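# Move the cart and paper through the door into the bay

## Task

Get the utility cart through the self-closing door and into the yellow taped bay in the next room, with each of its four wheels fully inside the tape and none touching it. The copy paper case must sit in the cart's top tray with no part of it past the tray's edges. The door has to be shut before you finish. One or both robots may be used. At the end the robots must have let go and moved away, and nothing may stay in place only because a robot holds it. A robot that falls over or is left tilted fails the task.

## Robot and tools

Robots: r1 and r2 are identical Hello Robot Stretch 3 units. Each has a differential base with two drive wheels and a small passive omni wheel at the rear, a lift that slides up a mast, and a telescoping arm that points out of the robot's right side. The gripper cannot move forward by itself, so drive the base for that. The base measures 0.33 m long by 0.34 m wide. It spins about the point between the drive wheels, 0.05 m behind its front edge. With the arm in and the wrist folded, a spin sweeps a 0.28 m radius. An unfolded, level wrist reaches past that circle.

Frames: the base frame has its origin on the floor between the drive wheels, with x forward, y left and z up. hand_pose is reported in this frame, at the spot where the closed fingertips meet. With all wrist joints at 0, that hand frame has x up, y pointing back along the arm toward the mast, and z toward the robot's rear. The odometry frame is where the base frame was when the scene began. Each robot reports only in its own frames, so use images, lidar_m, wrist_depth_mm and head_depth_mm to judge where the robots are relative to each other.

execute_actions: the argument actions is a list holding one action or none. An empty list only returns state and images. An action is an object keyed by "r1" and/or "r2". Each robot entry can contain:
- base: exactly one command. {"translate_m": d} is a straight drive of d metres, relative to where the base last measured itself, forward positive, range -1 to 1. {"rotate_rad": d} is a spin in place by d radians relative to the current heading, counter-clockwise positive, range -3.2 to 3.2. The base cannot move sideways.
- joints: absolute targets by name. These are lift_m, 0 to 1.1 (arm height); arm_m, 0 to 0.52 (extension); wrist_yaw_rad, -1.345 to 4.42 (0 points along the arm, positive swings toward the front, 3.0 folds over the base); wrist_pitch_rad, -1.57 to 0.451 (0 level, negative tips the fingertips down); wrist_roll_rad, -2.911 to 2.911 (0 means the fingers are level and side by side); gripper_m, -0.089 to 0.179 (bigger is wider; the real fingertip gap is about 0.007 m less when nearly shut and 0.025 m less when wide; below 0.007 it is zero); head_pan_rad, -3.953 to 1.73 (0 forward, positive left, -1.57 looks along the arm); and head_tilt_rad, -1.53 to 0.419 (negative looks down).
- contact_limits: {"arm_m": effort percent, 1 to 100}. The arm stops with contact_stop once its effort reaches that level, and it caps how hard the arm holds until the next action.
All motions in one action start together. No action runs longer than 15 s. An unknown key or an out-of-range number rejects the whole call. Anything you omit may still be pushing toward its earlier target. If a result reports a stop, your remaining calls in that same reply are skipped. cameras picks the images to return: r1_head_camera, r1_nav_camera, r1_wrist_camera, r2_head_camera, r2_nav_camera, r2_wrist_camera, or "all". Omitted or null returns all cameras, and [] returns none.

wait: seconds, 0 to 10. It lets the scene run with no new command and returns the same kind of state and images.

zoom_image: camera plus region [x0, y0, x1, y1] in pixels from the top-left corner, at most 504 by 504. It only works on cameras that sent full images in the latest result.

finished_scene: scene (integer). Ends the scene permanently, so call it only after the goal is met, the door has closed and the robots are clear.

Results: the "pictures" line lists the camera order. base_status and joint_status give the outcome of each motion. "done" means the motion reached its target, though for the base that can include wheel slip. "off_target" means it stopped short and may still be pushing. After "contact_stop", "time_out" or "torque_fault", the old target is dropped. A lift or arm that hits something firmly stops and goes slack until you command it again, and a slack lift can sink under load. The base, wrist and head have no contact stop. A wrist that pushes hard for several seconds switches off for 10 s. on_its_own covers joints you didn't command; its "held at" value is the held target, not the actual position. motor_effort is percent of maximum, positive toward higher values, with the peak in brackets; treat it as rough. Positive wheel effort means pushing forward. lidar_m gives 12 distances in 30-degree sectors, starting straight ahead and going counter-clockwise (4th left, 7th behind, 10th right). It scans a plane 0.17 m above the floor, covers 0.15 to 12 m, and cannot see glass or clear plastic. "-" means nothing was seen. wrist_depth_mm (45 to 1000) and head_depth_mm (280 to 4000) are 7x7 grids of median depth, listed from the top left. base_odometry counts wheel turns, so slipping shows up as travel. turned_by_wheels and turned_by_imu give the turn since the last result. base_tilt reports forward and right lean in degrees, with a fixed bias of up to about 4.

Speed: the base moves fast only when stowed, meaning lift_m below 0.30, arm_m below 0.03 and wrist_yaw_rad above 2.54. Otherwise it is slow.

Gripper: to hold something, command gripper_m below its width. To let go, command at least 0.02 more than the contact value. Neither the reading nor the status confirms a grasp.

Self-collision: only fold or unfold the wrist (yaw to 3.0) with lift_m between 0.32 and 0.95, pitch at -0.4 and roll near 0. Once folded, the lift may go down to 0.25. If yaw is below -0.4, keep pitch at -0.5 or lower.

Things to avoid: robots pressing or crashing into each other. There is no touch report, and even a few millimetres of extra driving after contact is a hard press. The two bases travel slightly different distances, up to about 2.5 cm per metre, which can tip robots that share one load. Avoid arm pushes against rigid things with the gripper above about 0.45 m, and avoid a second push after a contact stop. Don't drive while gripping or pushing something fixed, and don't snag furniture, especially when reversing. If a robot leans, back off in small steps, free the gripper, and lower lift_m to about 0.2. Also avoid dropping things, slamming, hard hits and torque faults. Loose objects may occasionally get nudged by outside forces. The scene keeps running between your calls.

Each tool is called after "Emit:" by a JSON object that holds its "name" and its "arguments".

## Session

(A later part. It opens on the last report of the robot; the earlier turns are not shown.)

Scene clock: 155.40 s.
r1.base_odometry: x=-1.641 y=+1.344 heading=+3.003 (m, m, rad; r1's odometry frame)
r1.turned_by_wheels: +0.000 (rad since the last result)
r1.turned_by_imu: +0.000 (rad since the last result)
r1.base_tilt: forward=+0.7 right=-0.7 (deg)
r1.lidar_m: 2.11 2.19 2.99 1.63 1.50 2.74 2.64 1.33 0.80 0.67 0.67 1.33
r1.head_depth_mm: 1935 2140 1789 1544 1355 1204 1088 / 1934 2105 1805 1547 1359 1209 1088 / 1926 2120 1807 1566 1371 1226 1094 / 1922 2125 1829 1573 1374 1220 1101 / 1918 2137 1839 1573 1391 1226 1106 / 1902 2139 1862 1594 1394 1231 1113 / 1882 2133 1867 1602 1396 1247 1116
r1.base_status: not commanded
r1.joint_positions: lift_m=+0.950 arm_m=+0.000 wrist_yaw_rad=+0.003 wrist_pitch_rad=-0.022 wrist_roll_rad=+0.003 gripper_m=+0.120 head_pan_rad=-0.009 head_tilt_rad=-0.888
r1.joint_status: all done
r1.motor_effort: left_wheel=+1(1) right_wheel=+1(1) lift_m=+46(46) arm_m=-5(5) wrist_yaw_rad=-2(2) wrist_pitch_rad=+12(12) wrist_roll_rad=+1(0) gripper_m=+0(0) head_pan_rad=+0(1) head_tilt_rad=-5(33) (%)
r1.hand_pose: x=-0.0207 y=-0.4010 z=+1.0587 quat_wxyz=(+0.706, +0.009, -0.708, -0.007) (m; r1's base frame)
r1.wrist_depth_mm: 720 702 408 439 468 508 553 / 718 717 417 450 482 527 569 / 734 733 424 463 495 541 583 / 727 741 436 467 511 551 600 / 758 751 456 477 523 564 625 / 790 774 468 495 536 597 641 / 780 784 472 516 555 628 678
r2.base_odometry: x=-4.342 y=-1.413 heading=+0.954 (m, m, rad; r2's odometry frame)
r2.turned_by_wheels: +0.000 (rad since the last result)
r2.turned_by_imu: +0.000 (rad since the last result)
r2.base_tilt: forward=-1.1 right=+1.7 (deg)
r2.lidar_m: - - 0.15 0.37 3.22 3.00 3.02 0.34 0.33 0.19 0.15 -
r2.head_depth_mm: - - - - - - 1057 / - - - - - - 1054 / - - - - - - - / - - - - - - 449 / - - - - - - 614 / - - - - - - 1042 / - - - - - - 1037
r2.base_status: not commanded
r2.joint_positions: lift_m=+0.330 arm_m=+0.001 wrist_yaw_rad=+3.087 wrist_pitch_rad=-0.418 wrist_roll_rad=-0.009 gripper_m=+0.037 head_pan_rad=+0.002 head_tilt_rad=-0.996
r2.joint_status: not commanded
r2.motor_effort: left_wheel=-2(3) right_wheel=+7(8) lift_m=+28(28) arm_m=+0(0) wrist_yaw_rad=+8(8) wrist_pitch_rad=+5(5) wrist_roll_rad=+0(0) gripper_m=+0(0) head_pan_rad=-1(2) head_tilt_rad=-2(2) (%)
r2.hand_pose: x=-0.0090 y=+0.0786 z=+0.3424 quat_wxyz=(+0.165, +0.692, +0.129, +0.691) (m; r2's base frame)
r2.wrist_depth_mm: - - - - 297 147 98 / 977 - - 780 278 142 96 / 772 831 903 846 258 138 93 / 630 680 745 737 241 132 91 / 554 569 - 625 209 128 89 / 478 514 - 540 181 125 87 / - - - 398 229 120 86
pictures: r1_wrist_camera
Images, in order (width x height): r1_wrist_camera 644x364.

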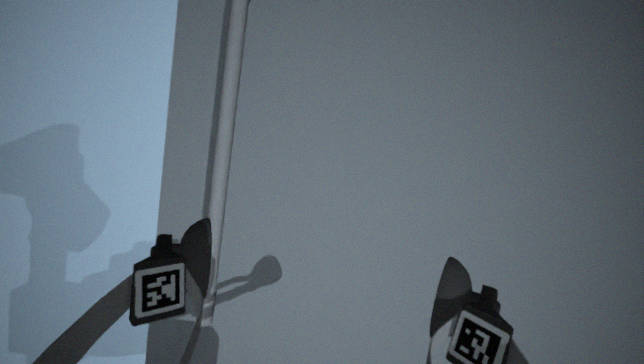

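Emit:
{"name": "execute_actions", "arguments": {"actions": [{"r1":{"base":{"rotate_rad":2.05},"joints":{"lift_m":0.26,"wrist_yaw_rad":1.57,"gripper_m":0.13}},"r2":{"base":{"translate_m":0.15}}}], "cameras": []}}

Emit:
{"name": "execute_actions", "arguments": {"actions": [{"r1":{"base":{"translate_m":0.7}},"r2":{"base":{"rotate_rad":0.4}}}], "cameras": []}}

Emit:
{"name": "execute_actions", "arguments": {"actions": [{"r2":{"base":{"translate_m":0.5}}}], "cameras": ["r2_nav_camera","r1_nav_camera"]}}

Scene clock: 170.87 s.
r1.base_odometry: x=-1.641 y=+1.344 heading=-1.230 (m, m, rad; r1's odometry frame)
r1.turned_by_wheels: +2.050 (rad since the last result)
r1.turned_by_imu: +2.051 (rad since the last result)
r1.base_tilt: forward=+0.7 right=-0.7 (deg)
r1.lidar_m: 1.36 2.77 2.63 1.39 0.63 0.45 0.44 1.27 2.11 2.17 2.86 1.73
r1.head_depth_mm: 2473 2139 1784 1538 1353 1212 1084 / 1701 1954 1805 1551 1363 1210 1108 / 1715 1818 1776 1567 1366 1218 1094 / 1658 1769 1783 1570 1379 1225 1102 / 1677 2094 1850 1587 1384 1232 1109 / 2791 2253 1853 1592 1384 1240 1114 / 2822 2297 1870 1598 1402 1246 1115
r1.base_status: done
r1.joint_positions: lift_m=+0.260 arm_m=+0.000 wrist_yaw_rad=+1.567 wrist_pitch_rad=-0.022 wrist_roll_rad=+0.003 gripper_m=+0.130 head_pan_rad=-0.009 head_tilt_rad=-0.889
r1.joint_status: all done
r1.motor_effort: left_wheel=+0(3) right_wheel=+2(6) lift_m=+24(44) arm_m=-5(5) wrist_yaw_rad=+3(2) wrist_pitch_rad=+12(12) wrist_roll_rad=+0(1) gripper_m=+0(46) head_pan_rad=+0(1) head_tilt_rad=-5(5) (%)
r1.hand_pose: x=+0.2343 y=-0.1463 z=+0.3695 quat_wxyz=(+0.506, +0.505, -0.496, +0.493) (m; r1's base frame)
r1.wrist_depth_mm: - - - - - - - / - - - - - - - / - - - - - - - / - - - - - - - / - - - - - - - / 815 - 951 - - - - / 612 651 714 747 810 962 971
r2.base_odometry: x=-4.255 y=-1.291 heading=+0.955 (m, m, rad; r2's odometry frame)
r2.turned_by_wheels: +0.001 (rad since the last result)
r2.turned_by_imu: -0.004 (rad since the last result)
r2.base_tilt: forward=-1.2 right=+1.8 (deg)
r2.lidar_m: - - 0.15 0.19 3.13 3.14 3.18 0.44 0.59 2.25 0.15 -
r2.head_depth_mm: - - - - - 513 1099 / - - - - - 423 1105 / - - - - - 376 1107 / - - - - - - 913 / - - - - - - 565 / - - - - - - 627 / - - - - - - 999
r2.base_status: translate_m off_target (by the wheels' count: +0.1499 of +0.1500)
r2.joint_positions: lift_m=+0.330 arm_m=+0.001 wrist_yaw_rad=+3.098 wrist_pitch_rad=-0.418 wrist_roll_rad=-0.009 gripper_m=+0.037 head_pan_rad=-0.007 head_tilt_rad=-1.001
r2.joint_status: not commanded
r2.on_its_own: left_wheel is at rest, and its effort (+40) is outside its rest range (-18 to +18)
r2.motor_effort: left_wheel=+40(84) right_wheel=+0(16) lift_m=+29(29) arm_m=-1(0) wrist_yaw_rad=+1(11) wrist_pitch_rad=+5(5) wrist_roll_rad=+0(0) gripper_m=+0(0) head_pan_rad=+5(14) head_tilt_rad=+0(2) (%)
r2.hand_pose: x=-0.0114 y=+0.0787 z=+0.3424 quat_wxyz=(+0.162, +0.691, +0.132, +0.692) (m; r2's base frame)
r2.wrist_depth_mm: - - - 431 198 130 96 / 959 - - 432 198 130 96 / 776 798 895 431 199 130 96 / 648 677 741 436 199 130 96 / 548 572 - 522 187 130 96 / 485 521 - 484 172 130 96 / - - - 309 216 130 97
pictures: none
No camera images: the call's "cameras" was empty. Leave "cameras" out to get every camera's image.

Scene clock: 179.03 s.
r1.base_odometry: x=-1.407 y=+0.685 heading=-1.230 (m, m, rad; r1's odometry frame)
r1.turned_by_wheels: +0.000 (rad since the last result)
r1.turned_by_imu: +0.000 (rad since the last result)
r1.base_tilt: forward=+0.7 right=-0.7 (deg)
r1.lidar_m: 0.66 2.44 2.32 2.30 1.62 1.20 1.16 2.12 2.43 2.49 3.31 0.79
r1.head_depth_mm: 946 1248 1353 1514 1352 1210 1086 / 916 806 1164 1431 1359 1222 1103 / 897 829 1077 1272 1350 1216 1098 / 998 838 1158 1416 1375 1230 1101 / 988 1122 1227 1521 1393 1235 1102 / 2797 2096 1849 1599 1396 1238 1117 / 2740 2262 1869 1604 1402 1243 1115
r1.base_status: done
r1.joint_positions: lift_m=+0.260 arm_m=+0.000 wrist_yaw_rad=+1.567 wrist_pitch_rad=-0.022 wrist_roll_rad=+0.003 gripper_m=+0.130 head_pan_rad=-0.009 head_tilt_rad=-0.889
r1.joint_status: not commanded
r1.motor_effort: left_wheel=+0(1) right_wheel=+3(7) lift_m=+25(25) arm_m=-5(5) wrist_yaw_rad=+3(2) wrist_pitch_rad=+12(12) wrist_roll_rad=+0(0) gripper_m=+0(0) head_pan_rad=+1(1) head_tilt_rad=-5(5) (%)
r1.hand_pose: x=+0.2343 y=-0.1463 z=+0.3695 quat_wxyz=(+0.506, +0.505, -0.496, +0.493) (m; r1's base frame)
r1.wrist_depth_mm: - - - 887 836 - - / - - - - - - - / - - - 642 813 - - / - - - - - - - / - - 983 - - - - / 811 - 904 714 996 - - / 614 648 698 737 804 961 956
r2.base_odometry: x=-4.255 y=-1.291 heading=+1.355 (m, m, rad; r2's odometry frame)
r2.turned_by_wheels: +0.400 (rad since the last result)
r2.turned_by_imu: +0.282 (rad since the last result)
r2.base_tilt: forward=-1.1 right=+1.8 (deg)
r2.lidar_m: - - 0.15 0.70 3.16 3.13 0.43 0.42 1.73 0.20 0.15 -
r2.head_depth_mm: - - - - - - 893 / - - - - - - 694 / - - - - - - 469 / - - - - - - 628 / - - - - - 349 949 / - - - - - 374 1068 / - - - - - 429 1063
r2.base_status: done
r2.joint_positions: lift_m=+0.330 arm_m=+0.001 wrist_yaw_rad=+3.087 wrist_pitch_rad=-0.418 wrist_roll_rad=-0.008 gripper_m=+0.037 head_pan_rad=-0.007 head_tilt_rad=-1.001
r2.joint_status: not commanded
r2.motor_effort: left_wheel=-6(36) right_wheel=+9(24) lift_m=+29(29) arm_m=+0(0) wrist_yaw_rad=+8(16) wrist_pitch_rad=+5(5) wrist_roll_rad=+0(0) gripper_m=+0(1) head_pan_rad=+4(11) head_tilt_rad=+0(2) (%)
r2.hand_pose: x=-0.0091 y=+0.0786 z=+0.3424 quat_wxyz=(+0.165, +0.692, +0.129, +0.691) (m; r2's base frame)
r2.wrist_depth_mm: - - - - 499 201 126 / 980 - - - 434 189 122 / 777 811 916 912 385 179 117 / 653 682 774 777 338 169 113 / 555 566 - 636 284 162 109 / 486 509 - 538 233 154 106 / - - - 487 301 147 103
pictures: none
No camera images: the call's "cameras" was empty. Leave "cameras" out to get every camera's image.

Scene clock: 185.20 s.
r1.base_odometry: x=-1.407 y=+0.685 heading=-1.230 (m, m, rad; r1's odometry frame)
r1.turned_by_wheels: +0.000 (rad since the last result)
r1.turned_by_imu: -0.002 (rad since the last result)
r1.base_tilt: forward=+0.7 right=-0.7 (deg)
r1.lidar_m: 0.66 2.43 2.31 2.30 0.60 0.60 1.65 2.12 2.43 2.50 3.30 0.79
r1.head_depth_mm: 943 1249 1358 1520 1353 1203 1086 / 917 808 1164 1429 1361 1215 1108 / 892 829 1078 1277 1348 1219 1097 / 1005 838 1155 1412 1379 1225 1104 / 988 1120 1236 1517 1381 1233 1100 / 2808 2107 1852 1588 1392 1229 1111 / 2726 2251 1860 1594 1395 1241 1117
r1.base_status: not commanded
r1.joint_positions: lift_m=+0.260 arm_m=+0.000 wrist_yaw_rad=+1.567 wrist_pitch_rad=-0.022 wrist_roll_rad=+0.003 gripper_m=+0.130 head_pan_rad=-0.009 head_tilt_rad=-0.889
r1.joint_status: not commanded
r1.motor_effort: left_wheel=+0(0) right_wheel=+3(2) lift_m=+24(25) arm_m=-5(5) wrist_yaw_rad=+3(2) wrist_pitch_rad=+12(12) wrist_roll_rad=+0(1) gripper_m=+0(1) head_pan_rad=+1(1) head_tilt_rad=-5(5) (%)
r1.hand_pose: x=+0.2343 y=-0.1463 z=+0.3695 quat_wxyz=(+0.506, +0.505, -0.496, +0.493) (m; r1's base frame)
r1.wrist_depth_mm: - - - 905 835 - - / - - - - - - - / - - - 653 816 - - / - - - - - - - / - - 988 - - - - / 825 - 877 718 989 - - / 610 640 702 736 810 938 940
r2.base_odometry: x=-4.149 y=-0.803 heading=+1.356 (m, m, rad; r2's odometry frame)
r2.turned_by_wheels: +0.001 (rad since the last result)
r2.turned_by_imu: +0.001 (rad since the last result)
r2.base_tilt: forward=-1.2 right=+1.7 (deg)
r2.lidar_m: 0.15 - 0.15 0.18 0.38 3.50 0.89 1.00 2.52 2.74 0.95 0.23
r2.head_depth_mm: - - 348 1270 1282 1216 1104 / - - 305 445 1327 1207 1101 / - - - 350 632 1189 1121 / - - - 306 443 1083 1109 / - - - - 350 630 1105 / - - - - 305 442 861 / - - - - - 350 627
r2.base_status: translate_m off_target (by the wheels' count: +0.4999 of +0.5000)
r2.joint_positions: lift_m=+0.330 arm_m=+0.001 wrist_yaw_rad=+3.098 wrist_pitch_rad=-0.418 wrist_roll_rad=-0.008 gripper_m=+0.037 head_pan_rad=-0.007 head_tilt_rad=-1.001
r2.joint_status: not commanded
r2.on_its_own: left_wheel is at rest, and its effort (+44) is outside its rest range (-18 to +18)
r2.motor_effort: left_wheel=+44(86) right_wheel=+1(18) lift_m=+28(29) arm_m=+0(0) wrist_yaw_rad=+1(13) wrist_pitch_rad=+5(5) wrist_roll_rad=+0(0) gripper_m=+1(0) head_pan_rad=+4(13) head_tilt_rad=+0(3) (%)
r2.hand_pose: x=-0.0116 y=+0.0787 z=+0.3424 quat_wxyz=(+0.161, +0.691, +0.133, +0.692) (m; r2's base frame)
r2.wrist_depth_mm: - - 324 255 196 160 135 / 998 - 356 273 207 167 140 / 773 807 392 293 218 174 145 / 647 679 430 324 230 182 150 / 555 575 - 382 241 191 156 / 489 513 - 387 247 202 164 / - - - 360 303 212 172
pictures: r1_nav_camera (sideways: a quarter turn counterclockwise sets it upright), r2_nav_camera (sideways: a quarter turn counterclockwise sets it upright)
Images, in order (width x height): r1_nav_camera 672x504, r2_nav_camera 672x504.

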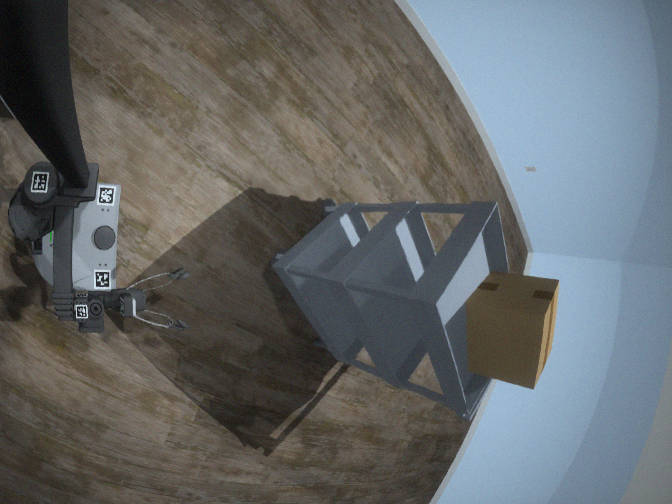

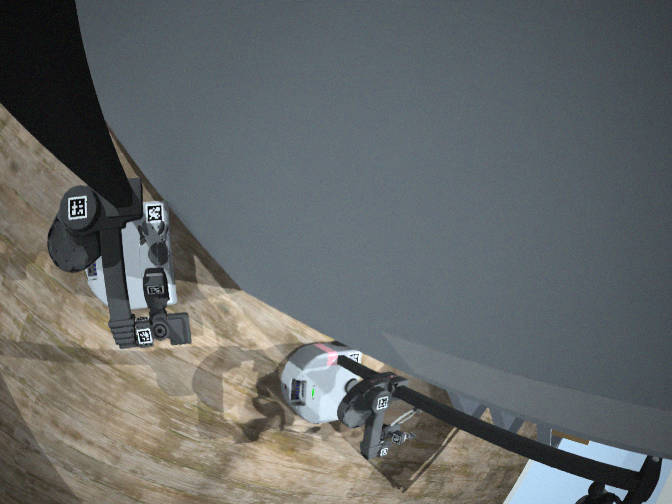

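Emit:
{"name": "execute_actions", "arguments": {"actions": [{"r1":{"base":{"rotate_rad":0.1}}}], "cameras": []}}

Emit:
{"name": "execute_actions", "arguments": {"actions": [{"r1":{"base":{"translate_m":0.33}},"r2":{"base":{"translate_m":0.33}}}], "cameras": ["r2_nav_camera","r1_wrist_camera"]}}

Scene clock: 190.97 s.
r1.base_odometry: x=-1.407 y=+0.685 heading=-1.130 (m, m, rad; r1's odometry frame)
r1.turned_by_wheels: +0.100 (rad since the last result)
r1.turned_by_imu: +0.099 (rad since the last result)
r1.base_tilt: forward=+0.7 right=-0.7 (deg)
r1.lidar_m: 0.66 2.37 2.32 2.09 0.60 0.92 1.64 2.35 2.43 2.57 3.65 0.69
r1.head_depth_mm: 891 811 1155 1450 1352 1208 1088 / 889 825 1085 1346 1357 1214 1111 / 997 798 1149 1324 1341 1219 1098 / 982 1213 1221 1476 1385 1226 1105 / 2709 2101 1803 1572 1384 1236 1108 / 2794 2238 1865 1593 1392 1235 1113 / 2582 2257 1875 1607 1398 1247 1117
r1.base_status: done
r1.joint_positions: lift_m=+0.260 arm_m=+0.000 wrist_yaw_rad=+1.567 wrist_pitch_rad=-0.022 wrist_roll_rad=+0.003 gripper_m=+0.130 head_pan_rad=-0.009 head_tilt_rad=-0.889
r1.joint_status: not commanded
r1.motor_effort: left_wheel=+0(3) right_wheel=+3(6) lift_m=+24(24) arm_m=-5(5) wrist_yaw_rad=+2(2) wrist_pitch_rad=+12(12) wrist_roll_rad=+0(0) gripper_m=-1(1) head_pan_rad=+0(1) head_tilt_rad=-5(5) (%)
r1.hand_pose: x=+0.2343 y=-0.1463 z=+0.3695 quat_wxyz=(+0.506, +0.505, -0.496, +0.493) (m; r1's base frame)
r1.wrist_depth_mm: - - - 868 829 817 - / - - - - - - - / - - - 670 671 - - / - - - - - - - / - - - - - - - / 801 - 939 646 786 - - / 615 659 705 741 799 934 962
r2.base_odometry: x=-4.149 y=-0.803 heading=+1.356 (m, m, rad; r2's odometry frame)
r2.turned_by_wheels: +0.000 (rad since the last result)
r2.turned_by_imu: +0.001 (rad since the last result)
r2.base_tilt: forward=-1.1 right=+1.8 (deg)
r2.lidar_m: 0.15 - 0.15 0.18 0.38 3.52 0.89 1.00 2.52 2.73 0.95 0.23
r2.head_depth_mm: - - 347 1297 1299 1224 1104 / - - 304 444 1330 1211 1105 / - - - 351 632 1186 1118 / - - - 306 443 1093 1111 / - - - - 350 629 1102 / - - - - 305 441 856 / - - - - - 349 630
r2.base_status: not commanded
r2.joint_positions: lift_m=+0.330 arm_m=+0.001 wrist_yaw_rad=+3.098 wrist_pitch_rad=-0.418 wrist_roll_rad=-0.008 gripper_m=+0.037 head_pan_rad=-0.007 head_tilt_rad=-1.001
r2.joint_status: not commanded
r2.on_its_own: left_wheel is at rest, and its effort (+44) is outside its rest range (-18 to +18)
r2.motor_effort: left_wheel=+44(44) right_wheel=+1(1) lift_m=+29(29) arm_m=+0(0) wrist_yaw_rad=+2(1) wrist_pitch_rad=+5(5) wrist_roll_rad=+0(0) gripper_m=+0(0) head_pan_rad=+4(4) head_tilt_rad=+1(1) (%)
r2.hand_pose: x=-0.0116 y=+0.0787 z=+0.3424 quat_wxyz=(+0.161, +0.691, +0.133, +0.692) (m; r2's base frame)
r2.wrist_depth_mm: - - 328 255 197 160 135 / 980 - 352 273 206 167 140 / 768 804 391 295 220 174 145 / 642 676 429 326 232 183 151 / 556 576 - 378 242 191 157 / 476 509 - 385 244 201 164 / - - - 358 302 213 171
pictures: none
No camera images: the call's "cameras" was empty. Leave "cameras" out to get every camera's image.

Scene clock: 195.50 s.
r1.base_odometry: x=-1.266 y=+0.386 heading=-1.130 (m, m, rad; r1's odometry frame)
r1.turned_by_wheels: +0.000 (rad since the last result)
r1.turned_by_imu: +0.000 (rad since the last result)
r1.base_tilt: forward=+0.7 right=-0.7 (deg)
r1.lidar_m: 0.39 2.18 2.14 2.25 0.86 0.94 1.97 2.67 2.61 2.76 3.90 0.35
r1.head_depth_mm: 580 663 684 589 902 1207 1087 / 685 759 689 569 797 1157 1109 / 2727 805 693 947 909 1199 1095 / 2747 792 702 1015 1304 1222 1102 / 2775 2101 1731 1526 1382 1227 1106 / 2651 2239 1852 1594 1391 1233 1110 / 2445 2262 1871 1598 1404 1243 1115
r1.base_status: done
r1.joint_positions: lift_m=+0.260 arm_m=+0.000 wrist_yaw_rad=+1.567 wrist_pitch_rad=-0.022 wrist_roll_rad=+0.003 gripper_m=+0.130 head_pan_rad=-0.009 head_tilt_rad=-0.889
r1.joint_status: not commanded
r1.motor_effort: left_wheel=+0(1) right_wheel=+2(6) lift_m=+24(24) arm_m=-5(5) wrist_yaw_rad=+2(2) wrist_pitch_rad=+12(12) wrist_roll_rad=+0(1) gripper_m=+1(1) head_pan_rad=+0(0) head_tilt_rad=-6(4) (%)
r1.hand_pose: x=+0.2343 y=-0.1463 z=+0.3695 quat_wxyz=(+0.506, +0.505, -0.496, +0.493) (m; r1's base frame)
r1.wrist_depth_mm: - - - 284 286 787 - / - - 511 261 266 349 - / - - - 267 289 352 489 / - - - - - - - / - - 751 775 - - - / 810 - 592 607 758 757 - / 607 653 478 448 526 516 891
r2.base_odometry: x=-4.078 y=-0.480 heading=+1.356 (m, m, rad; r2's odometry frame)
r2.turned_by_wheels: +0.001 (rad since the last result)
r2.turned_by_imu: +0.003 (rad since the last result)
r2.base_tilt: forward=-1.2 right=+1.8 (deg)
r2.lidar_m: 0.22 0.17 0.17 0.18 0.26 3.77 1.21 1.43 2.72 2.95 0.94 0.82
r2.head_depth_mm: 2582 2021 1738 1537 1298 1227 1101 / 2572 2086 1755 1534 1355 1212 1106 / 2500 2057 1741 1511 1344 1201 1119 / 2483 2048 1736 1515 1339 1195 1108 / 2458 2032 1728 1498 1331 1140 1111 / 2357 2021 1716 336 427 604 922 / 2230 - - 294 331 431 615
r2.base_status: done
r2.joint_positions: lift_m=+0.330 arm_m=+0.001 wrist_yaw_rad=+3.098 wrist_pitch_rad=-0.418 wrist_roll_rad=-0.008 gripper_m=+0.037 head_pan_rad=-0.007 head_tilt_rad=-1.001
r2.joint_status: not commanded
r2.on_its_own: left_wheel is at rest, and its effort (+31) is outside its rest range (-18 to +18)
r2.motor_effort: left_wheel=+31(81) right_wheel=+1(4) lift_m=+28(28) arm_m=+0(0) wrist_yaw_rad=+0(0) wrist_pitch_rad=+5(5) wrist_roll_rad=+0(0) gripper_m=+0(0) head_pan_rad=+4(4) head_tilt_rad=+1(1) (%)
r2.hand_pose: x=-0.0116 y=+0.0787 z=+0.3424 quat_wxyz=(+0.161, +0.691, +0.133, +0.692) (m; r2's base frame)
r2.wrist_depth_mm: 412 341 255 227 196 173 156 / 488 387 281 244 211 185 164 / 590 435 307 268 227 196 174 / 622 504 340 298 246 210 183 / 547 542 - 342 264 228 196 / 482 520 - 365 281 245 210 / - - - 379 336 266 226
pictures: r1_wrist_camera, r2_nav_camera (sideways: a quarter turn counterclockwise sets it upright)
Images, in order (width x height): r1_wrist_camera 644x364, r2_nav_camera 672x504.

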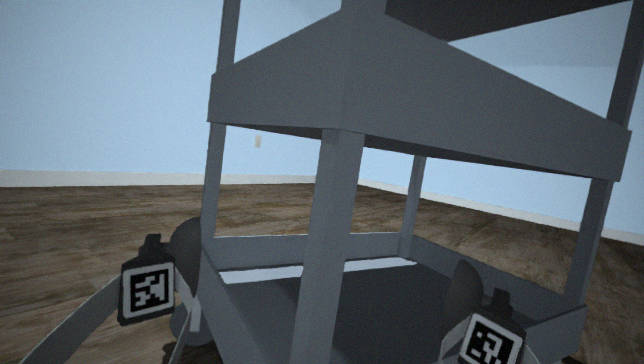

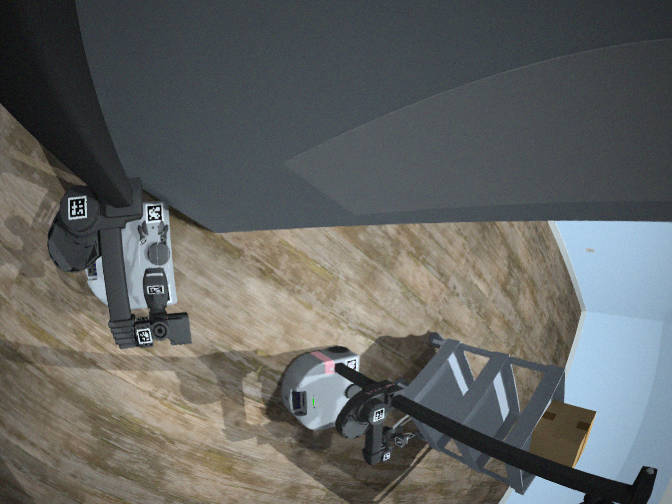

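Emit:
{"name": "execute_actions", "arguments": {"actions": [{"r1":{"base":{"translate_m":0.13},"joints":{"lift_m":0.24}},"r2":{"base":{"rotate_rad":0.8}}}], "cameras": []}}

Emit:
{"name": "execute_actions", "arguments": {"actions": [{"r1":{"joints":{"gripper_m":-0.03}},"r2":{"base":{"translate_m":0.22},"joints":{"head_pan_rad":-2.6,"head_tilt_rad":-0.7}}}], "cameras": ["r1_wrist_camera"]}}

Emit:
{"name": "execute_actions", "arguments": {"actions": [{"r1":{"base":{"translate_m":-0.9}}}], "cameras": ["r2_nav_camera","r1_nav_camera"]}}

Scene clock: 207.37 s.
r1.base_odometry: x=-1.211 y=+0.269 heading=-1.130 (m, m, rad; r1's odometry frame)
r1.turned_by_wheels: +0.000 (rad since the last result)
r1.turned_by_imu: -0.001 (rad since the last result)
r1.base_tilt: forward=+0.7 right=-0.7 (deg)
r1.lidar_m: 0.30 2.11 2.07 2.18 1.99 0.93 2.10 2.75 2.68 2.83 0.37 0.24
r1.head_depth_mm: 514 569 640 588 515 754 1085 / 618 685 687 592 515 778 1098 / 2727 2174 695 593 848 1093 1096 / 2750 2177 698 636 1122 1207 1101 / 2759 2233 671 1525 1376 1230 1110 / 2593 2212 1862 1596 1387 1242 1115 / 2344 2250 1872 1600 1395 1245 1119
r1.base_status: done
r1.joint_positions: lift_m=+0.240 arm_m=+0.000 wrist_yaw_rad=+1.567 wrist_pitch_rad=-0.022 wrist_roll_rad=+0.003 gripper_m=+0.130 head_pan_rad=-0.009 head_tilt_rad=-0.889
r1.joint_status: all done
r1.motor_effort: left_wheel=+0(2) right_wheel=+3(6) lift_m=+25(24) arm_m=-5(5) wrist_yaw_rad=+2(2) wrist_pitch_rad=+12(12) wrist_roll_rad=+0(0) gripper_m=+1(0) head_pan_rad=+0(0) head_tilt_rad=-5(4) (%)
r1.hand_pose: x=+0.2343 y=-0.1463 z=+0.3495 quat_wxyz=(+0.506, +0.505, -0.496, +0.493) (m; r1's base frame)
r1.wrist_depth_mm: - - 232 118 115 142 189 / - - 259 127 125 152 200 / - - - 125 265 257 237 / - - - 123 - - - / - - - 127 825 - - / 753 - 565 129 704 694 - / 585 514 427 131 495 575 505
r2.base_odometry: x=-4.078 y=-0.480 heading=+2.156 (m, m, rad; r2's odometry frame)
r2.turned_by_wheels: +0.800 (rad since the last result)
r2.turned_by_imu: +0.789 (rad since the last result)
r2.base_tilt: forward=-1.1 right=+1.8 (deg)
r2.lidar_m: - - 0.15 0.19 3.83 1.21 2.40 2.76 3.47 0.92 1.44 -
r2.head_depth_mm: - - - - - - 1095 / - - - - - - 1086 / - - - - - - 757 / - - - - - - - / - - - - - - - / - - - - - - 1031 / - - - - - - 1042
r2.base_status: done
r2.joint_positions: lift_m=+0.330 arm_m=+0.001 wrist_yaw_rad=+3.098 wrist_pitch_rad=-0.418 wrist_roll_rad=-0.008 gripper_m=+0.037 head_pan_rad=-0.007 head_tilt_rad=-1.001
r2.joint_status: not commanded
r2.motor_effort: left_wheel=+8(24) right_wheel=+2(5) lift_m=+29(29) arm_m=+0(0) wrist_yaw_rad=+0(1) wrist_pitch_rad=+5(5) wrist_roll_rad=+0(0) gripper_m=+0(0) head_pan_rad=+4(4) head_tilt_rad=+0(1) (%)
r2.hand_pose: x=-0.0116 y=+0.0787 z=+0.3424 quat_wxyz=(+0.161, +0.691, +0.133, +0.692) (m; r2's base frame)
r2.wrist_depth_mm: - - - 625 200 119 84 / 959 - - 584 194 117 84 / 762 814 896 553 191 115 83 / 643 675 762 532 187 114 82 / 549 575 - 611 169 112 81 / 484 508 - 508 154 112 81 / - - - 287 195 111 80
pictures: none
No camera images: the call's "cameras" was empty. Leave "cameras" out to get every camera's image.

Scene clock: 210.50 s.
r1.base_odometry: x=-1.211 y=+0.269 heading=-1.130 (m, m, rad; r1's odometry frame)
r1.turned_by_wheels: +0.000 (rad since the last result)
r1.turned_by_imu: -0.001 (rad since the last result)
r1.base_tilt: forward=+0.7 right=-0.7 (deg)
r1.lidar_m: 0.30 2.11 2.06 2.18 0.96 1.04 2.10 2.74 2.68 2.84 0.37 0.24
r1.head_depth_mm: 515 570 639 588 515 765 1087 / 619 689 687 591 516 779 1093 / 2712 2172 693 593 850 1088 1098 / 2725 2179 698 637 1120 1211 1102 / 2751 2232 670 1515 1381 1231 1102 / 2615 2219 1856 1590 1397 1235 1106 / 2353 2250 1866 1597 1400 1247 1112
r1.base_status: not commanded
r1.joint_positions: lift_m=+0.240 arm_m=+0.000 wrist_yaw_rad=+1.560 wrist_pitch_rad=-0.022 wrist_roll_rad=+0.003 gripper_m=-0.024 head_pan_rad=-0.009 head_tilt_rad=-0.889
r1.joint_status: gripper_m off_target (ended at -0.024, target -0.030)
r1.on_its_own: gripper_m is held at -0.024, not at your -0.030, by its stall guard, which is still easing
r1.motor_effort: left_wheel=-1(1) right_wheel=-1(3) lift_m=+24(24) arm_m=-5(5) wrist_yaw_rad=+8(8) wrist_pitch_rad=+12(12) wrist_roll_rad=+0(0) gripper_m=-6(98) head_pan_rad=+1(0) head_tilt_rad=-4(4) (%)
r1.hand_pose: x=+0.2343 y=-0.1481 z=+0.3495 quat_wxyz=(+0.508, +0.504, -0.498, +0.491) (m; r1's base frame)
r1.wrist_depth_mm: - - 221 115 116 145 193 / - - 248 124 127 155 207 / - - - 122 294 257 239 / - - - 124 - - - / - - - 125 - - - / 761 775 561 127 730 674 - / 588 580 411 129 513 531 505
r2.base_odometry: x=-4.200 y=-0.297 heading=+2.157 (m, m, rad; r2's odometry frame)
r2.turned_by_wheels: +0.000 (rad since the last result)
r2.turned_by_imu: +0.127 (rad since the last result)
r2.base_tilt: forward=-1.2 right=+1.7 (deg)
r2.lidar_m: - - 0.15 0.19 1.37 1.33 2.86 2.97 4.11 0.91 0.15 -
r2.head_depth_mm: 2427 2647 2875 2269 1741 1426 1196 / 2536 2829 3011 2265 1745 1415 1190 / 2740 2965 3138 2211 1725 1410 1201 / 2901 3215 3066 2213 1699 1401 1185 / 3069 3512 3043 2185 1696 1384 1174 / 3372 3850 2943 2160 1672 1377 1172 / 3543 - 2980 2124 1666 1363 1158
r2.base_status: translate_m off_target (by the wheels' count: +0.2199 of +0.2200)
r2.joint_positions: lift_m=+0.330 arm_m=+0.001 wrist_yaw_rad=+3.100 wrist_pitch_rad=-0.418 wrist_roll_rad=-0.008 gripper_m=+0.037 head_pan_rad=-2.552 head_tilt_rad=-0.622
r2.joint_status: head_pan_rad off_target (ended at -2.552, target -2.600); head_tilt_rad off_target (ended at -0.622, target -0.700)
r2.on_its_own: left_wheel is at rest, and its effort (+33) is outside its rest range (-18 to +18)
r2.motor_effort: left_wheel=+33(100) right_wheel=+5(10) lift_m=+29(29) arm_m=+0(0) wrist_yaw_rad=+0(1) wrist_pitch_rad=+5(6) wrist_roll_rad=+0(0) gripper_m=+0(0) head_pan_rad=-28(94) head_tilt_rad=-28(31) (%)
r2.hand_pose: x=-0.0119 y=+0.0787 z=+0.3424 quat_wxyz=(+0.161, +0.691, +0.133, +0.692) (m; r2's base frame)
r2.wrist_depth_mm: - - - 546 202 124 90 / 965 - - 525 200 124 90 / 769 802 919 504 197 123 89 / 651 683 - 489 194 121 89 / 554 577 - 604 178 121 88 / 481 511 - 491 163 120 88 / - - - 298 206 119 87
pictures: r1_wrist_camera
Images, in order (width x height): r1_wrist_camera 644x364.

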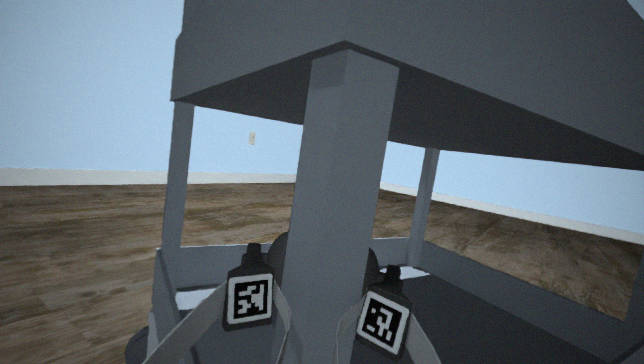

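Scene clock: 220.53 s.
r1.base_odometry: x=-1.595 y=+1.083 heading=-1.130 (m, m, rad; r1's odometry frame)
r1.turned_by_wheels: +0.000 (rad since the last result)
r1.turned_by_imu: -0.004 (rad since the last result)
r1.base_tilt: forward=+0.7 right=-0.7 (deg)
r1.lidar_m: 0.39 2.62 0.77 0.71 1.04 1.22 1.26 1.79 2.19 2.31 0.27 0.27
r1.head_depth_mm: 2652 743 685 587 513 762 1088 / 2671 2141 688 569 847 1040 1086 / 2705 2172 688 948 911 1183 1088 / 2765 2194 757 1509 1334 1224 1100 / 2748 2217 1843 1583 1374 1228 1107 / 2806 2233 1850 1596 1391 1237 1111 / 2752 2253 1879 1591 1397 1240 1116
r1.base_status: done
r1.joint_positions: lift_m=+0.240 arm_m=+0.000 wrist_yaw_rad=+1.307 wrist_pitch_rad=-0.021 wrist_roll_rad=+0.003 gripper_m=-0.017 head_pan_rad=-0.009 head_tilt_rad=-0.889
r1.joint_status: not commanded
r1.on_its_own: wrist_yaw_rad is held at +1.319, not at your +1.570, by its stall guard, which is not easing now; gripper_m is held at -0.018, not at your -0.030, by its stall guard, which is not easing now
r1.motor_effort: left_wheel=-1(7) right_wheel=-2(21) lift_m=+26(25) arm_m=-5(5) wrist_yaw_rad=+10(30) wrist_pitch_rad=+12(12) wrist_roll_rad=+1(0) gripper_m=-20(25) head_pan_rad=+2(0) head_tilt_rad=-4(5) (%)
r1.hand_pose: x=+0.2254 y=-0.2122 z=+0.3496 quat_wxyz=(+0.565, +0.436, -0.557, +0.423) (m; r1's base frame)
r1.wrist_depth_mm: - 384 178 116 116 163 480 / - 434 219 124 132 174 305 / - - - 122 262 255 352 / - - - 122 - - - / - - - 126 - - - / 745 505 570 126 713 660 - / 597 430 414 130 516 533 850
r2.base_odometry: x=-4.200 y=-0.297 heading=+2.157 (m, m, rad; r2's odometry frame)
r2.turned_by_wheels: +0.000 (rad since the last result)
r2.turned_by_imu: +0.002 (rad since the last result)
r2.base_tilt: forward=-1.3 right=+1.7 (deg)
r2.lidar_m: - - 0.15 0.19 1.37 1.33 0.60 0.60 0.85 4.88 0.15 -
r2.head_depth_mm: 465 513 2789 2279 1746 1413 1195 / 542 2782 2693 711 1626 951 1157 / 2707 3015 3084 2209 1203 1142 1139 / 2931 3159 3076 2208 1614 1291 1155 / 3076 3478 2622 1369 1389 1396 1173 / 3333 3666 1156 1315 1396 1354 1165 / 3608 1378 1074 1257 1350 1308 1156
r2.base_status: not commanded
r2.joint_positions: lift_m=+0.330 arm_m=+0.001 wrist_yaw_rad=+3.100 wrist_pitch_rad=-0.418 wrist_roll_rad=-0.008 gripper_m=+0.037 head_pan_rad=-2.552 head_tilt_rad=-0.622
r2.joint_status: not commanded
r2.on_its_own: left_wheel is at rest, and its effort (+33) is outside its rest range (-18 to +18)
r2.motor_effort: left_wheel=+33(33) right_wheel=+6(6) lift_m=+28(28) arm_m=+1(0) wrist_yaw_rad=-1(1) wrist_pitch_rad=+5(5) wrist_roll_rad=+0(0) gripper_m=+0(0) head_pan_rad=-29(28) head_tilt_rad=-27(28) (%)
r2.hand_pose: x=-0.0119 y=+0.0787 z=+0.3424 quat_wxyz=(+0.161, +0.691, +0.133, +0.692) (m; r2's base frame)
r2.wrist_depth_mm: - - - 536 202 125 90 / 970 - - 523 200 123 90 / 778 806 921 505 197 123 89 / 651 672 - 486 194 121 89 / 556 574 - 599 178 120 88 / 477 517 - 503 163 120 88 / - - - 300 205 119 87
pictures: r1_nav_camera (sideways: a quarter turn counterclockwise sets it upright), r2_nav_camera (sideways: a quarter turn counterclockwise sets it upright)
Images, in order (width x height): r1_nav_camera 672x504, r2_nav_camera 672x504.

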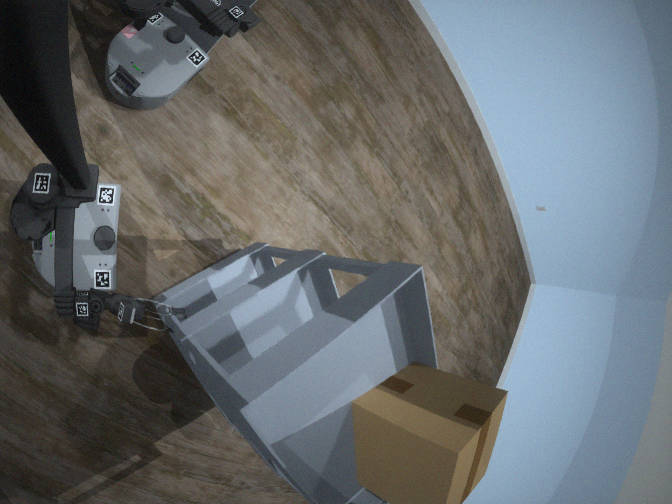

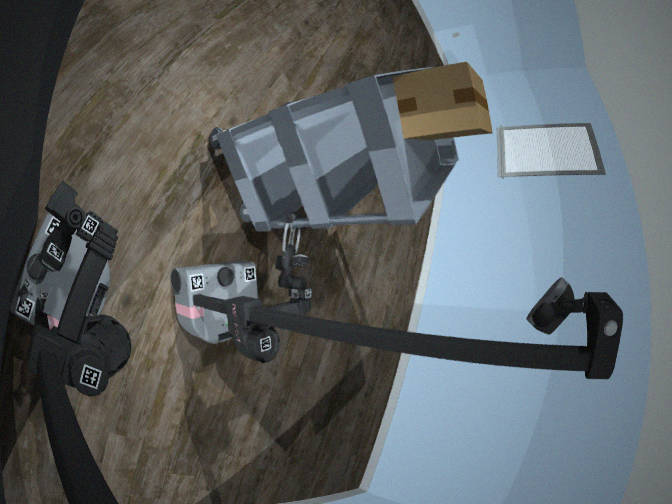

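Emit:
{"name": "execute_actions", "arguments": {"actions": [{"r1":{"base":{"rotate_rad":-0.75},"joints":{"wrist_yaw_rad":1.57,"gripper_m":0.0}},"r2":{"joints":{"head_pan_rad":1.7,"head_tilt_rad":-0.6}}}], "cameras": ["r2_nav_camera","r1_nav_camera"]}}

Emit:
{"name": "execute_actions", "arguments": {"actions": [{"r1":{"base":{"translate_m":-0.7}}}], "cameras": ["r1_nav_camera"]}}

Scene clock: 232.00 s.
r1.base_odometry: x=-1.595 y=+1.083 heading=-1.880 (m, m, rad; r1's odometry frame)
r1.turned_by_wheels: -0.750 (rad since the last result)
r1.turned_by_imu: -0.745 (rad since the last result)
r1.base_tilt: forward=+0.7 right=-0.7 (deg)
r1.lidar_m: 0.22 0.26 2.82 2.56 0.72 0.72 4.10 1.22 1.47 2.19 2.20 0.22
r1.head_depth_mm: 2645 782 682 578 508 1165 1089 / 627 773 688 592 518 711 1091 / 498 585 664 595 521 782 1081 / 451 480 586 598 526 800 1103 / 457 498 620 603 538 819 1107 / 476 538 663 607 551 1008 1111 / 501 616 667 611 563 1226 1118
r1.base_status: done
r1.joint_positions: lift_m=+0.240 arm_m=+0.000 wrist_yaw_rad=+1.602 wrist_pitch_rad=-0.021 wrist_roll_rad=+0.003 gripper_m=+0.001 head_pan_rad=-0.009 head_tilt_rad=-0.889
r1.joint_status: wrist_yaw_rad off_target (ended at +1.602, target +1.570); the others done
r1.on_its_own: wrist_yaw_rad is held at +1.610, not at your +1.570, by its stall guard, which is not easing now
r1.motor_effort: left_wheel=+3(9) right_wheel=+3(20) lift_m=+25(25) arm_m=+2(5) wrist_yaw_rad=+7(46) wrist_pitch_rad=+11(12) wrist_roll_rad=+0(0) gripper_m=-12(52) head_pan_rad=+1(2) head_tilt_rad=-4(5) (%)
r1.hand_pose: x=+0.2342 y=-0.1369 z=+0.3495 quat_wxyz=(+0.497, +0.514, -0.487, +0.502) (m; r1's base frame)
r1.wrist_depth_mm: 159 143 124 111 120 - - / - 271 205 119 161 - - / - - - 120 514 - - / - - - 121 - - - / - 673 811 123 - - - / 437 518 598 124 - - - / 377 412 404 128 798 845 935
r2.base_odometry: x=-4.200 y=-0.297 heading=+2.156 (m, m, rad; r2's odometry frame)
r2.turned_by_wheels: +0.000 (rad since the last result)
r2.turned_by_imu: +0.002 (rad since the last result)
r2.base_tilt: forward=-1.0 right=+1.7 (deg)
r2.lidar_m: - - 0.15 0.19 1.37 1.32 2.86 0.56 0.79 4.88 3.91 -
r2.head_depth_mm: 2734 2907 3078 565 627 1106 861 / 3055 3180 3492 1085 1229 1143 794 / 3327 3605 3712 1147 1315 1369 1254 / 3697 3979 1092 1101 1253 1315 1254 / - - 1065 1104 1197 1268 1242 / - - - 2687 1922 1560 1279 / - - - 2775 1992 1563 1274
r2.base_status: not commanded
r2.joint_positions: lift_m=+0.330 arm_m=+0.001 wrist_yaw_rad=+3.100 wrist_pitch_rad=-0.418 wrist_roll_rad=-0.008 gripper_m=+0.037 head_pan_rad=-2.275 head_tilt_rad=-0.455
r2.joint_status: head_pan_rad time_out (moved +0.277 of +4.252); head_tilt_rad time_out (moved +0.167 of +0.022)
r2.on_its_own: head_pan_rad is held at -2.246, not at your +1.700, since a time_out; head_tilt_rad is held at -0.476, not at your -0.600, since a time_out; left_wheel is at rest, and its effort (+19) is outside its rest range (-18 to +18)
r2.motor_effort: left_wheel=+19(37) right_wheel=+2(8) lift_m=+28(29) arm_m=+0(0) wrist_yaw_rad=+0(0) wrist_pitch_rad=+5(5) wrist_roll_rad=+0(0) gripper_m=+0(0) head_pan_rad=+17(100) head_tilt_rad=-7(43) (%)
r2.hand_pose: x=-0.0119 y=+0.0787 z=+0.3424 quat_wxyz=(+0.161, +0.691, +0.133, +0.692) (m; r2's base frame)
r2.wrist_depth_mm: - - - 545 201 123 89 / 995 - - 534 199 122 89 / 773 789 921 503 195 121 88 / 651 674 - 493 193 121 88 / 554 561 - 603 176 119 87 / 482 517 - 492 162 118 87 / - - - 299 204 118 87
pictures: r1_nav_camera (sideways: a quarter turn counterclockwise sets it upright), r2_nav_camera (sideways: a quarter turn counterclockwise sets it upright)
Images, in order (width x height): r1_nav_camera 672x504, r2_nav_camera 672x504.

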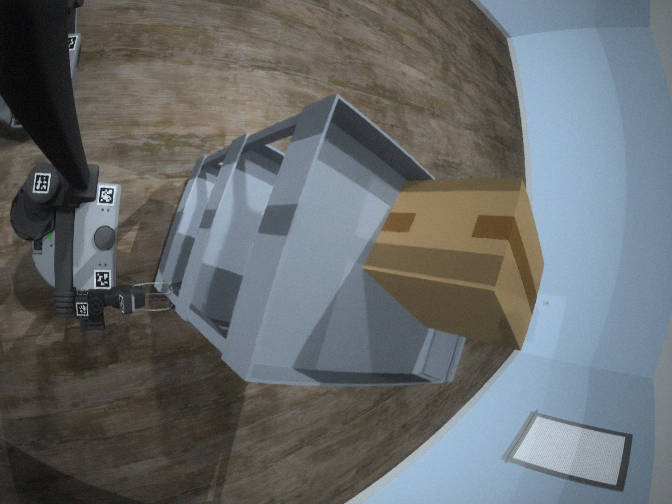

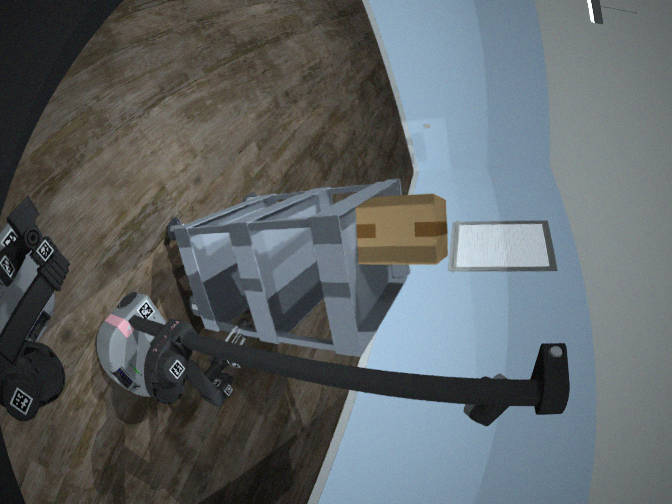

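not run: a stop came earlier in this reply.

Good.

Emit:
{"name": "execute_actions", "arguments": {"actions": [{"r1":{"base":{"translate_m":-0.8},"joints":{"gripper_m":-0.02}}}], "cameras": ["r1_nav_camera"]}}

Emit:
{"name": "execute_actions", "arguments": {"actions": [{"r1":{"base":{"translate_m":-0.5},"joints":{"head_pan_rad":-3.0,"head_tilt_rad":-0.5}}}], "cameras": ["r1_nav_camera"]}}

Scene clock: 247.30 s.
r1.base_odometry: x=-1.351 y=+1.845 heading=-1.880 (m, m, rad; r1's odometry frame)
r1.turned_by_wheels: +0.000 (rad since the last result)
r1.turned_by_imu: -0.005 (rad since the last result)
r1.base_tilt: forward=+0.6 right=-0.7 (deg)
r1.lidar_m: 0.31 4.15 0.56 0.55 0.55 0.64 3.32 3.34 0.60 0.99 0.33 0.24
r1.head_depth_mm: 539 594 650 589 507 696 1083 / 2511 726 688 592 533 778 1089 / 2717 2187 694 584 862 1106 1094 / 2762 2194 691 924 1116 1218 1104 / 2763 2217 695 1547 1378 1226 1111 / 2817 2238 1864 1581 1397 1216 1111 / 2870 2251 1870 1597 1399 1097 1113
r1.base_status: done
r1.joint_positions: lift_m=+0.240 arm_m=+0.000 wrist_yaw_rad=+1.501 wrist_pitch_rad=-0.021 wrist_roll_rad=+0.003 gripper_m=-0.019 head_pan_rad=-0.009 head_tilt_rad=-0.889
r1.joint_status: all done
r1.on_its_own: wrist_yaw_rad is held at +1.524, not at your +1.570, by its stall guard, which is not easing now; wrist_yaw_rad is at rest, and its effort (+19) is outside its rest range (-12 to +12)
r1.motor_effort: left_wheel=+0(3) right_wheel=-5(32) lift_m=+26(26) arm_m=+2(1) wrist_yaw_rad=+19(23) wrist_pitch_rad=+11(11) wrist_roll_rad=+0(0) gripper_m=-21(87) head_pan_rad=+1(0) head_tilt_rad=-5(4) (%)
r1.hand_pose: x=+0.2337 y=-0.1627 z=+0.3496 quat_wxyz=(+0.522, +0.488, -0.513, +0.476) (m; r1's base frame)
r1.wrist_depth_mm: - - 203 115 117 151 215 / - - 240 125 129 161 231 / - - - 122 274 256 268 / - - - 123 - - - / - - - 125 - - - / 788 539 567 127 730 664 - / 590 580 411 130 510 537 535
r2.base_odometry: x=-4.200 y=-0.297 heading=+2.156 (m, m, rad; r2's odometry frame)
r2.turned_by_wheels: +0.000 (rad since the last result)
r2.turned_by_imu: +0.002 (rad since the last result)
r2.base_tilt: forward=-1.2 right=+1.8 (deg)
r2.lidar_m: - - 0.15 0.19 0.64 0.67 0.55 1.00 4.11 4.90 3.94 -
r2.head_depth_mm: 2786 2928 3086 3051 2117 1616 1273 / 2971 3224 3445 2935 2089 1608 1304 / 3268 3468 3808 2897 2063 1595 1299 / 3768 - - 2882 2061 1584 1294 / - - - 2857 2043 1583 1289 / - - - 2876 2007 1560 1274 / - - - 2825 2001 1549 1267
r2.base_status: not commanded
r2.joint_positions: lift_m=+0.330 arm_m=+0.001 wrist_yaw_rad=+3.100 wrist_pitch_rad=-0.418 wrist_roll_rad=-0.008 gripper_m=+0.037 head_pan_rad=-2.275 head_tilt_rad=-0.455
r2.joint_status: not commanded
r2.on_its_own: head_pan_rad is held at -2.246, not at your +1.700, since a time_out; head_tilt_rad is held at -0.476, not at your -0.600, since a time_out; left_wheel is at rest, and its effort (+20) is outside its rest range (-18 to +18)
r2.motor_effort: left_wheel=+20(20) right_wheel=+2(2) lift_m=+28(28) arm_m=+0(0) wrist_yaw_rad=+0(1) wrist_pitch_rad=+5(5) wrist_roll_rad=+0(0) gripper_m=+0(1) head_pan_rad=+16(18) head_tilt_rad=-7(7) (%)
r2.hand_pose: x=-0.0119 y=+0.0787 z=+0.3424 quat_wxyz=(+0.161, +0.691, +0.133, +0.692) (m; r2's base frame)
r2.wrist_depth_mm: - - - 538 201 123 89 / 581 723 - 512 198 123 89 / 535 666 911 506 197 121 88 / 567 674 - 497 192 120 88 / 544 576 - 595 177 120 87 / 479 514 - 497 163 119 87 / - - - 301 204 118 86
pictures: r1_nav_camera (sideways: a quarter turn counterclockwise sets it upright)
Images, in order (width x height): r1_nav_camera 672x504.

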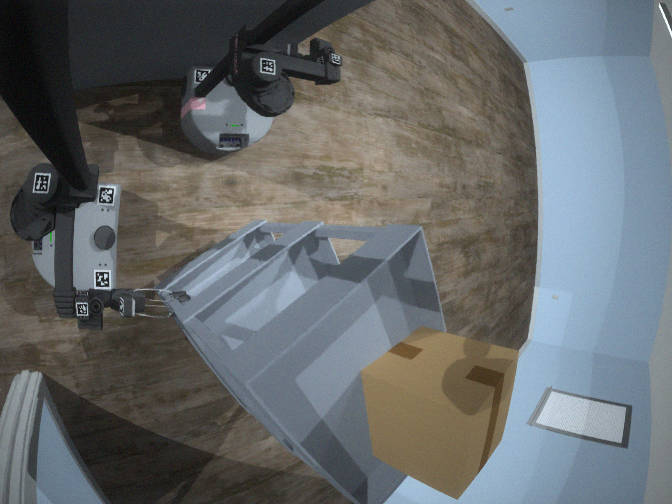

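Scene clock: 253.27 s.
r1.base_odometry: x=-1.199 y=+2.321 heading=-1.880 (m, m, rad; r1's odometry frame)
r1.turned_by_wheels: +0.000 (rad since the last result)
r1.turned_by_imu: -0.002 (rad since the last result)
r1.base_tilt: forward=+0.7 right=-0.7 (deg)
r1.lidar_m: 0.46 0.86 0.49 0.44 2.37 2.90 2.84 2.86 2.64 0.52 0.26 0.26
r1.head_depth_mm: 2399 2629 2894 2338 1797 1456 1227 / 2402 2638 2886 2348 1805 1465 1231 / 2401 2638 2877 2382 1821 1467 1245 / 2403 2629 2929 2419 1837 1491 1248 / 2376 2643 2903 2460 1858 1493 1256 / 2371 2618 2929 2470 1879 1514 1263 / 2364 2614 2909 2514 1899 1517 1268
r1.base_status: done
r1.joint_positions: lift_m=+0.240 arm_m=+0.000 wrist_yaw_rad=+1.367 wrist_pitch_rad=-0.021 wrist_roll_rad=+0.003 gripper_m=-0.019 head_pan_rad=-2.993 head_tilt_rad=-0.507
r1.joint_status: all done
r1.on_its_own: wrist_yaw_rad is held at +1.376, not at your +1.570, by its stall guard, which is not easing now
r1.motor_effort: left_wheel=+2(2) right_wheel=-8(22) lift_m=+26(26) arm_m=+1(2) wrist_yaw_rad=+7(28) wrist_pitch_rad=+12(11) wrist_roll_rad=+0(0) gripper_m=-20(21) head_pan_rad=-3(39) head_tilt_rad=+4(30) (%)
r1.hand_pose: x=+0.2290 y=-0.1967 z=+0.3497 quat_wxyz=(+0.552, +0.453, -0.544, +0.440) (m; r1's base frame)
r1.wrist_depth_mm: - - - 109 116 132 154 / - - 386 119 125 140 160 / - - - 121 311 254 193 / - - - 123 - - - / 905 - - 125 - - - / 764 832 546 127 709 698 - / 599 644 396 130 501 530 521
r2.base_odometry: x=-4.200 y=-0.297 heading=+2.156 (m, m, rad; r2's odometry frame)
r2.turned_by_wheels: +0.000 (rad since the last result)
r2.turned_by_imu: +0.001 (rad since the last result)
r2.base_tilt: forward=-1.1 right=+1.8 (deg)
r2.lidar_m: - - 0.15 0.19 0.91 0.74 2.86 2.98 4.10 4.89 3.89 -
r2.head_depth_mm: 2763 2872 3107 3000 2085 1619 1306 / 3004 3252 3453 3027 2122 1622 1302 / 3391 3527 3811 2924 2048 1602 1302 / 3653 - - 2956 2035 1593 1291 / - - - 2850 2016 1585 1279 / - - - 2837 2010 1569 1268 / - - - 2797 2000 1552 1264
r2.base_status: not commanded
r2.joint_positions: lift_m=+0.330 arm_m=+0.001 wrist_yaw_rad=+3.100 wrist_pitch_rad=-0.418 wrist_roll_rad=-0.008 gripper_m=+0.037 head_pan_rad=-2.275 head_tilt_rad=-0.455
r2.joint_status: not commanded
r2.on_its_own: head_pan_rad is held at -2.246, not at your +1.700, since a time_out; head_tilt_rad is held at -0.476, not at your -0.600, since a time_out; left_wheel is at rest, and its effort (+19) is outside its rest range (-18 to +18)
r2.motor_effort: left_wheel=+19(20) right_wheel=+2(2) lift_m=+28(28) arm_m=+0(0) wrist_yaw_rad=-1(0) wrist_pitch_rad=+5(5) wrist_roll_rad=+0(0) gripper_m=+0(0) head_pan_rad=+16(17) head_tilt_rad=-7(7) (%)
r2.hand_pose: x=-0.0119 y=+0.0787 z=+0.3424 quat_wxyz=(+0.161, +0.691, +0.133, +0.692) (m; r2's base frame)
r2.wrist_depth_mm: - 921 - 540 200 124 89 / 941 978 - 523 198 123 89 / 759 825 920 510 195 121 88 / 645 675 - 494 193 121 88 / 545 569 - 608 175 119 87 / 481 502 - 504 162 119 87 / - - - 299 204 118 87
pictures: r1_nav_camera (sideways: a quarter turn counterclockwise sets it upright)
Images, in order (width x height): r1_nav_camera 672x504.

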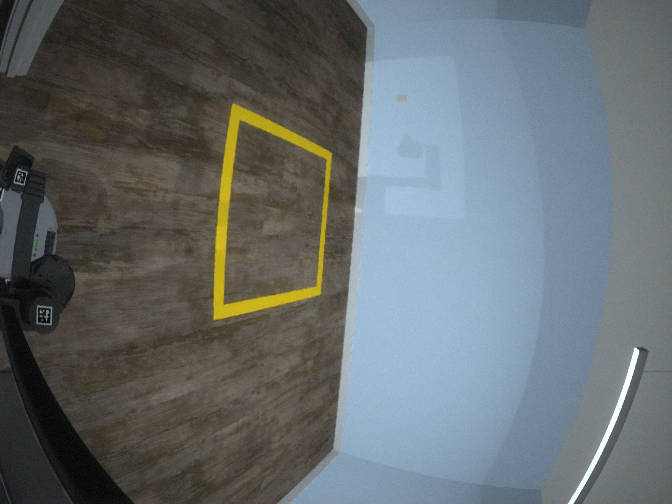

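Emit:
{"name": "execute_actions", "arguments": {"actions": [{"r1":{"base":{"translate_m":-0.3},"joints":{"head_pan_rad":-0.5,"head_tilt_rad":-0.8,"wrist_yaw_rad":1.7,"gripper_m":-0.005}}}], "cameras": ["r1_nav_camera"]}}

Scene clock: 262.23 s.
r1.base_odometry: x=-1.108 y=+2.607 heading=-1.880 (m, m, rad; r1's odometry frame)
r1.turned_by_wheels: +0.000 (rad since the last result)
r1.turned_by_imu: -0.002 (rad since the last result)
r1.base_tilt: forward=+0.7 right=-0.7 (deg)
r1.lidar_m: 0.26 0.51 0.51 0.66 2.31 2.80 2.54 2.56 2.70 2.44 0.64 0.22
r1.head_depth_mm: 2514 672 734 845 1075 1243 1106 / 2762 846 782 922 1145 1250 1107 / 659 744 769 649 555 782 1085 / 600 613 715 653 558 514 1007 / 606 532 607 655 561 769 1073 / 618 504 611 664 564 823 1114 / 628 548 703 670 579 864 1139
r1.base_status: done
r1.joint_positions: lift_m=+0.240 arm_m=+0.000 wrist_yaw_rad=+1.662 wrist_pitch_rad=-0.019 wrist_roll_rad=+0.003 gripper_m=-0.004 head_pan_rad=-0.507 head_tilt_rad=-0.791
r1.joint_status: wrist_yaw_rad off_target (ended at +1.662, target +1.700); the others done
r1.on_its_own: wrist_yaw_rad is held at +1.653, not at your +1.700, by its stall guard, which is not easing now
r1.motor_effort: left_wheel=+3(12) right_wheel=-10(24) lift_m=+26(27) arm_m=-4(8) wrist_yaw_rad=-7(82) wrist_pitch_rad=+11(12) wrist_roll_rad=+0(0) gripper_m=-15(42) head_pan_rad=+3(40) head_tilt_rad=-4(27) (%)
r1.hand_pose: x=+0.2333 y=-0.1221 z=+0.3500 quat_wxyz=(+0.481, +0.528, -0.472, +0.517) (m; r1's base frame)
r1.wrist_depth_mm: 678 - 213 109 117 147 193 / 683 1000 239 118 130 155 206 / 700 - - 121 304 252 238 / 729 - - 122 - - - / 758 - - 125 - - - / 729 768 552 125 737 669 - / 603 617 400 129 516 543 520
r2.base_odometry: x=-4.200 y=-0.297 heading=+2.156 (m, m, rad; r2's odometry frame)
r2.turned_by_wheels: +0.000 (rad since the last result)
r2.turned_by_imu: +0.001 (rad since the last result)
r2.base_tilt: forward=-1.1 right=+1.7 (deg)
r2.lidar_m: - - 0.15 0.19 0.79 0.82 2.85 2.98 4.14 4.88 3.91 -
r2.head_depth_mm: 2759 2931 3146 3072 2133 1614 1310 / 3023 3136 3417 2957 2115 1610 1304 / 3240 3564 3756 2906 2073 1613 1291 / 3668 - - 2924 2058 1575 1296 / - - - 2867 2012 1572 1285 / - - - 2853 2010 1567 1274 / - - - 2811 2010 1547 1266
r2.base_status: not commanded
r2.joint_positions: lift_m=+0.330 arm_m=+0.001 wrist_yaw_rad=+3.100 wrist_pitch_rad=-0.418 wrist_roll_rad=-0.008 gripper_m=+0.037 head_pan_rad=-2.275 head_tilt_rad=-0.455
r2.joint_status: not commanded
r2.on_its_own: head_pan_rad is held at -2.246, not at your +1.700, since a time_out; head_tilt_rad is held at -0.476, not at your -0.600, since a time_out; left_wheel is at rest, and its effort (+19) is outside its rest range (-18 to +18)
r2.motor_effort: left_wheel=+19(20) right_wheel=+2(2) lift_m=+28(28) arm_m=+0(0) wrist_yaw_rad=-1(1) wrist_pitch_rad=+5(5) wrist_roll_rad=+0(0) gripper_m=+0(0) head_pan_rad=+18(17) head_tilt_rad=-7(8) (%)
r2.hand_pose: x=-0.0119 y=+0.0787 z=+0.3424 quat_wxyz=(+0.161, +0.691, +0.133, +0.692) (m; r2's base frame)
r2.wrist_depth_mm: 882 903 - 536 201 124 89 / 656 735 - 527 199 122 89 / 778 774 897 501 196 121 88 / 643 663 - 490 193 121 88 / 550 558 - 596 175 120 87 / 480 519 - 496 162 119 87 / - - - 298 203 118 86
pictures: r1_nav_camera (sideways: a quarter turn counterclockwise sets it upright)
Images, in order (width x height): r1_nav_camera 672x504.

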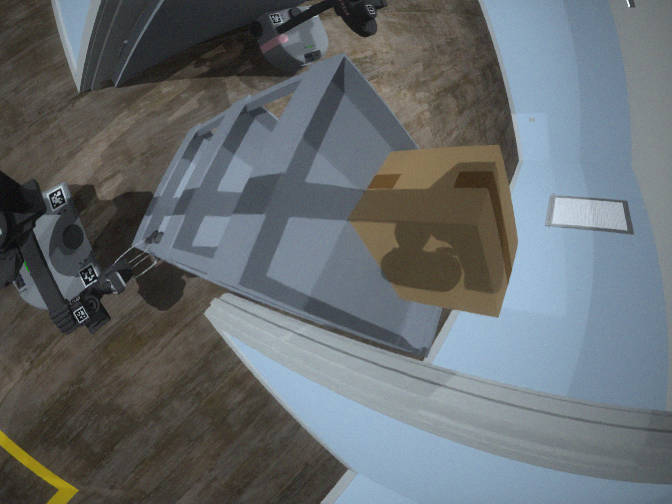

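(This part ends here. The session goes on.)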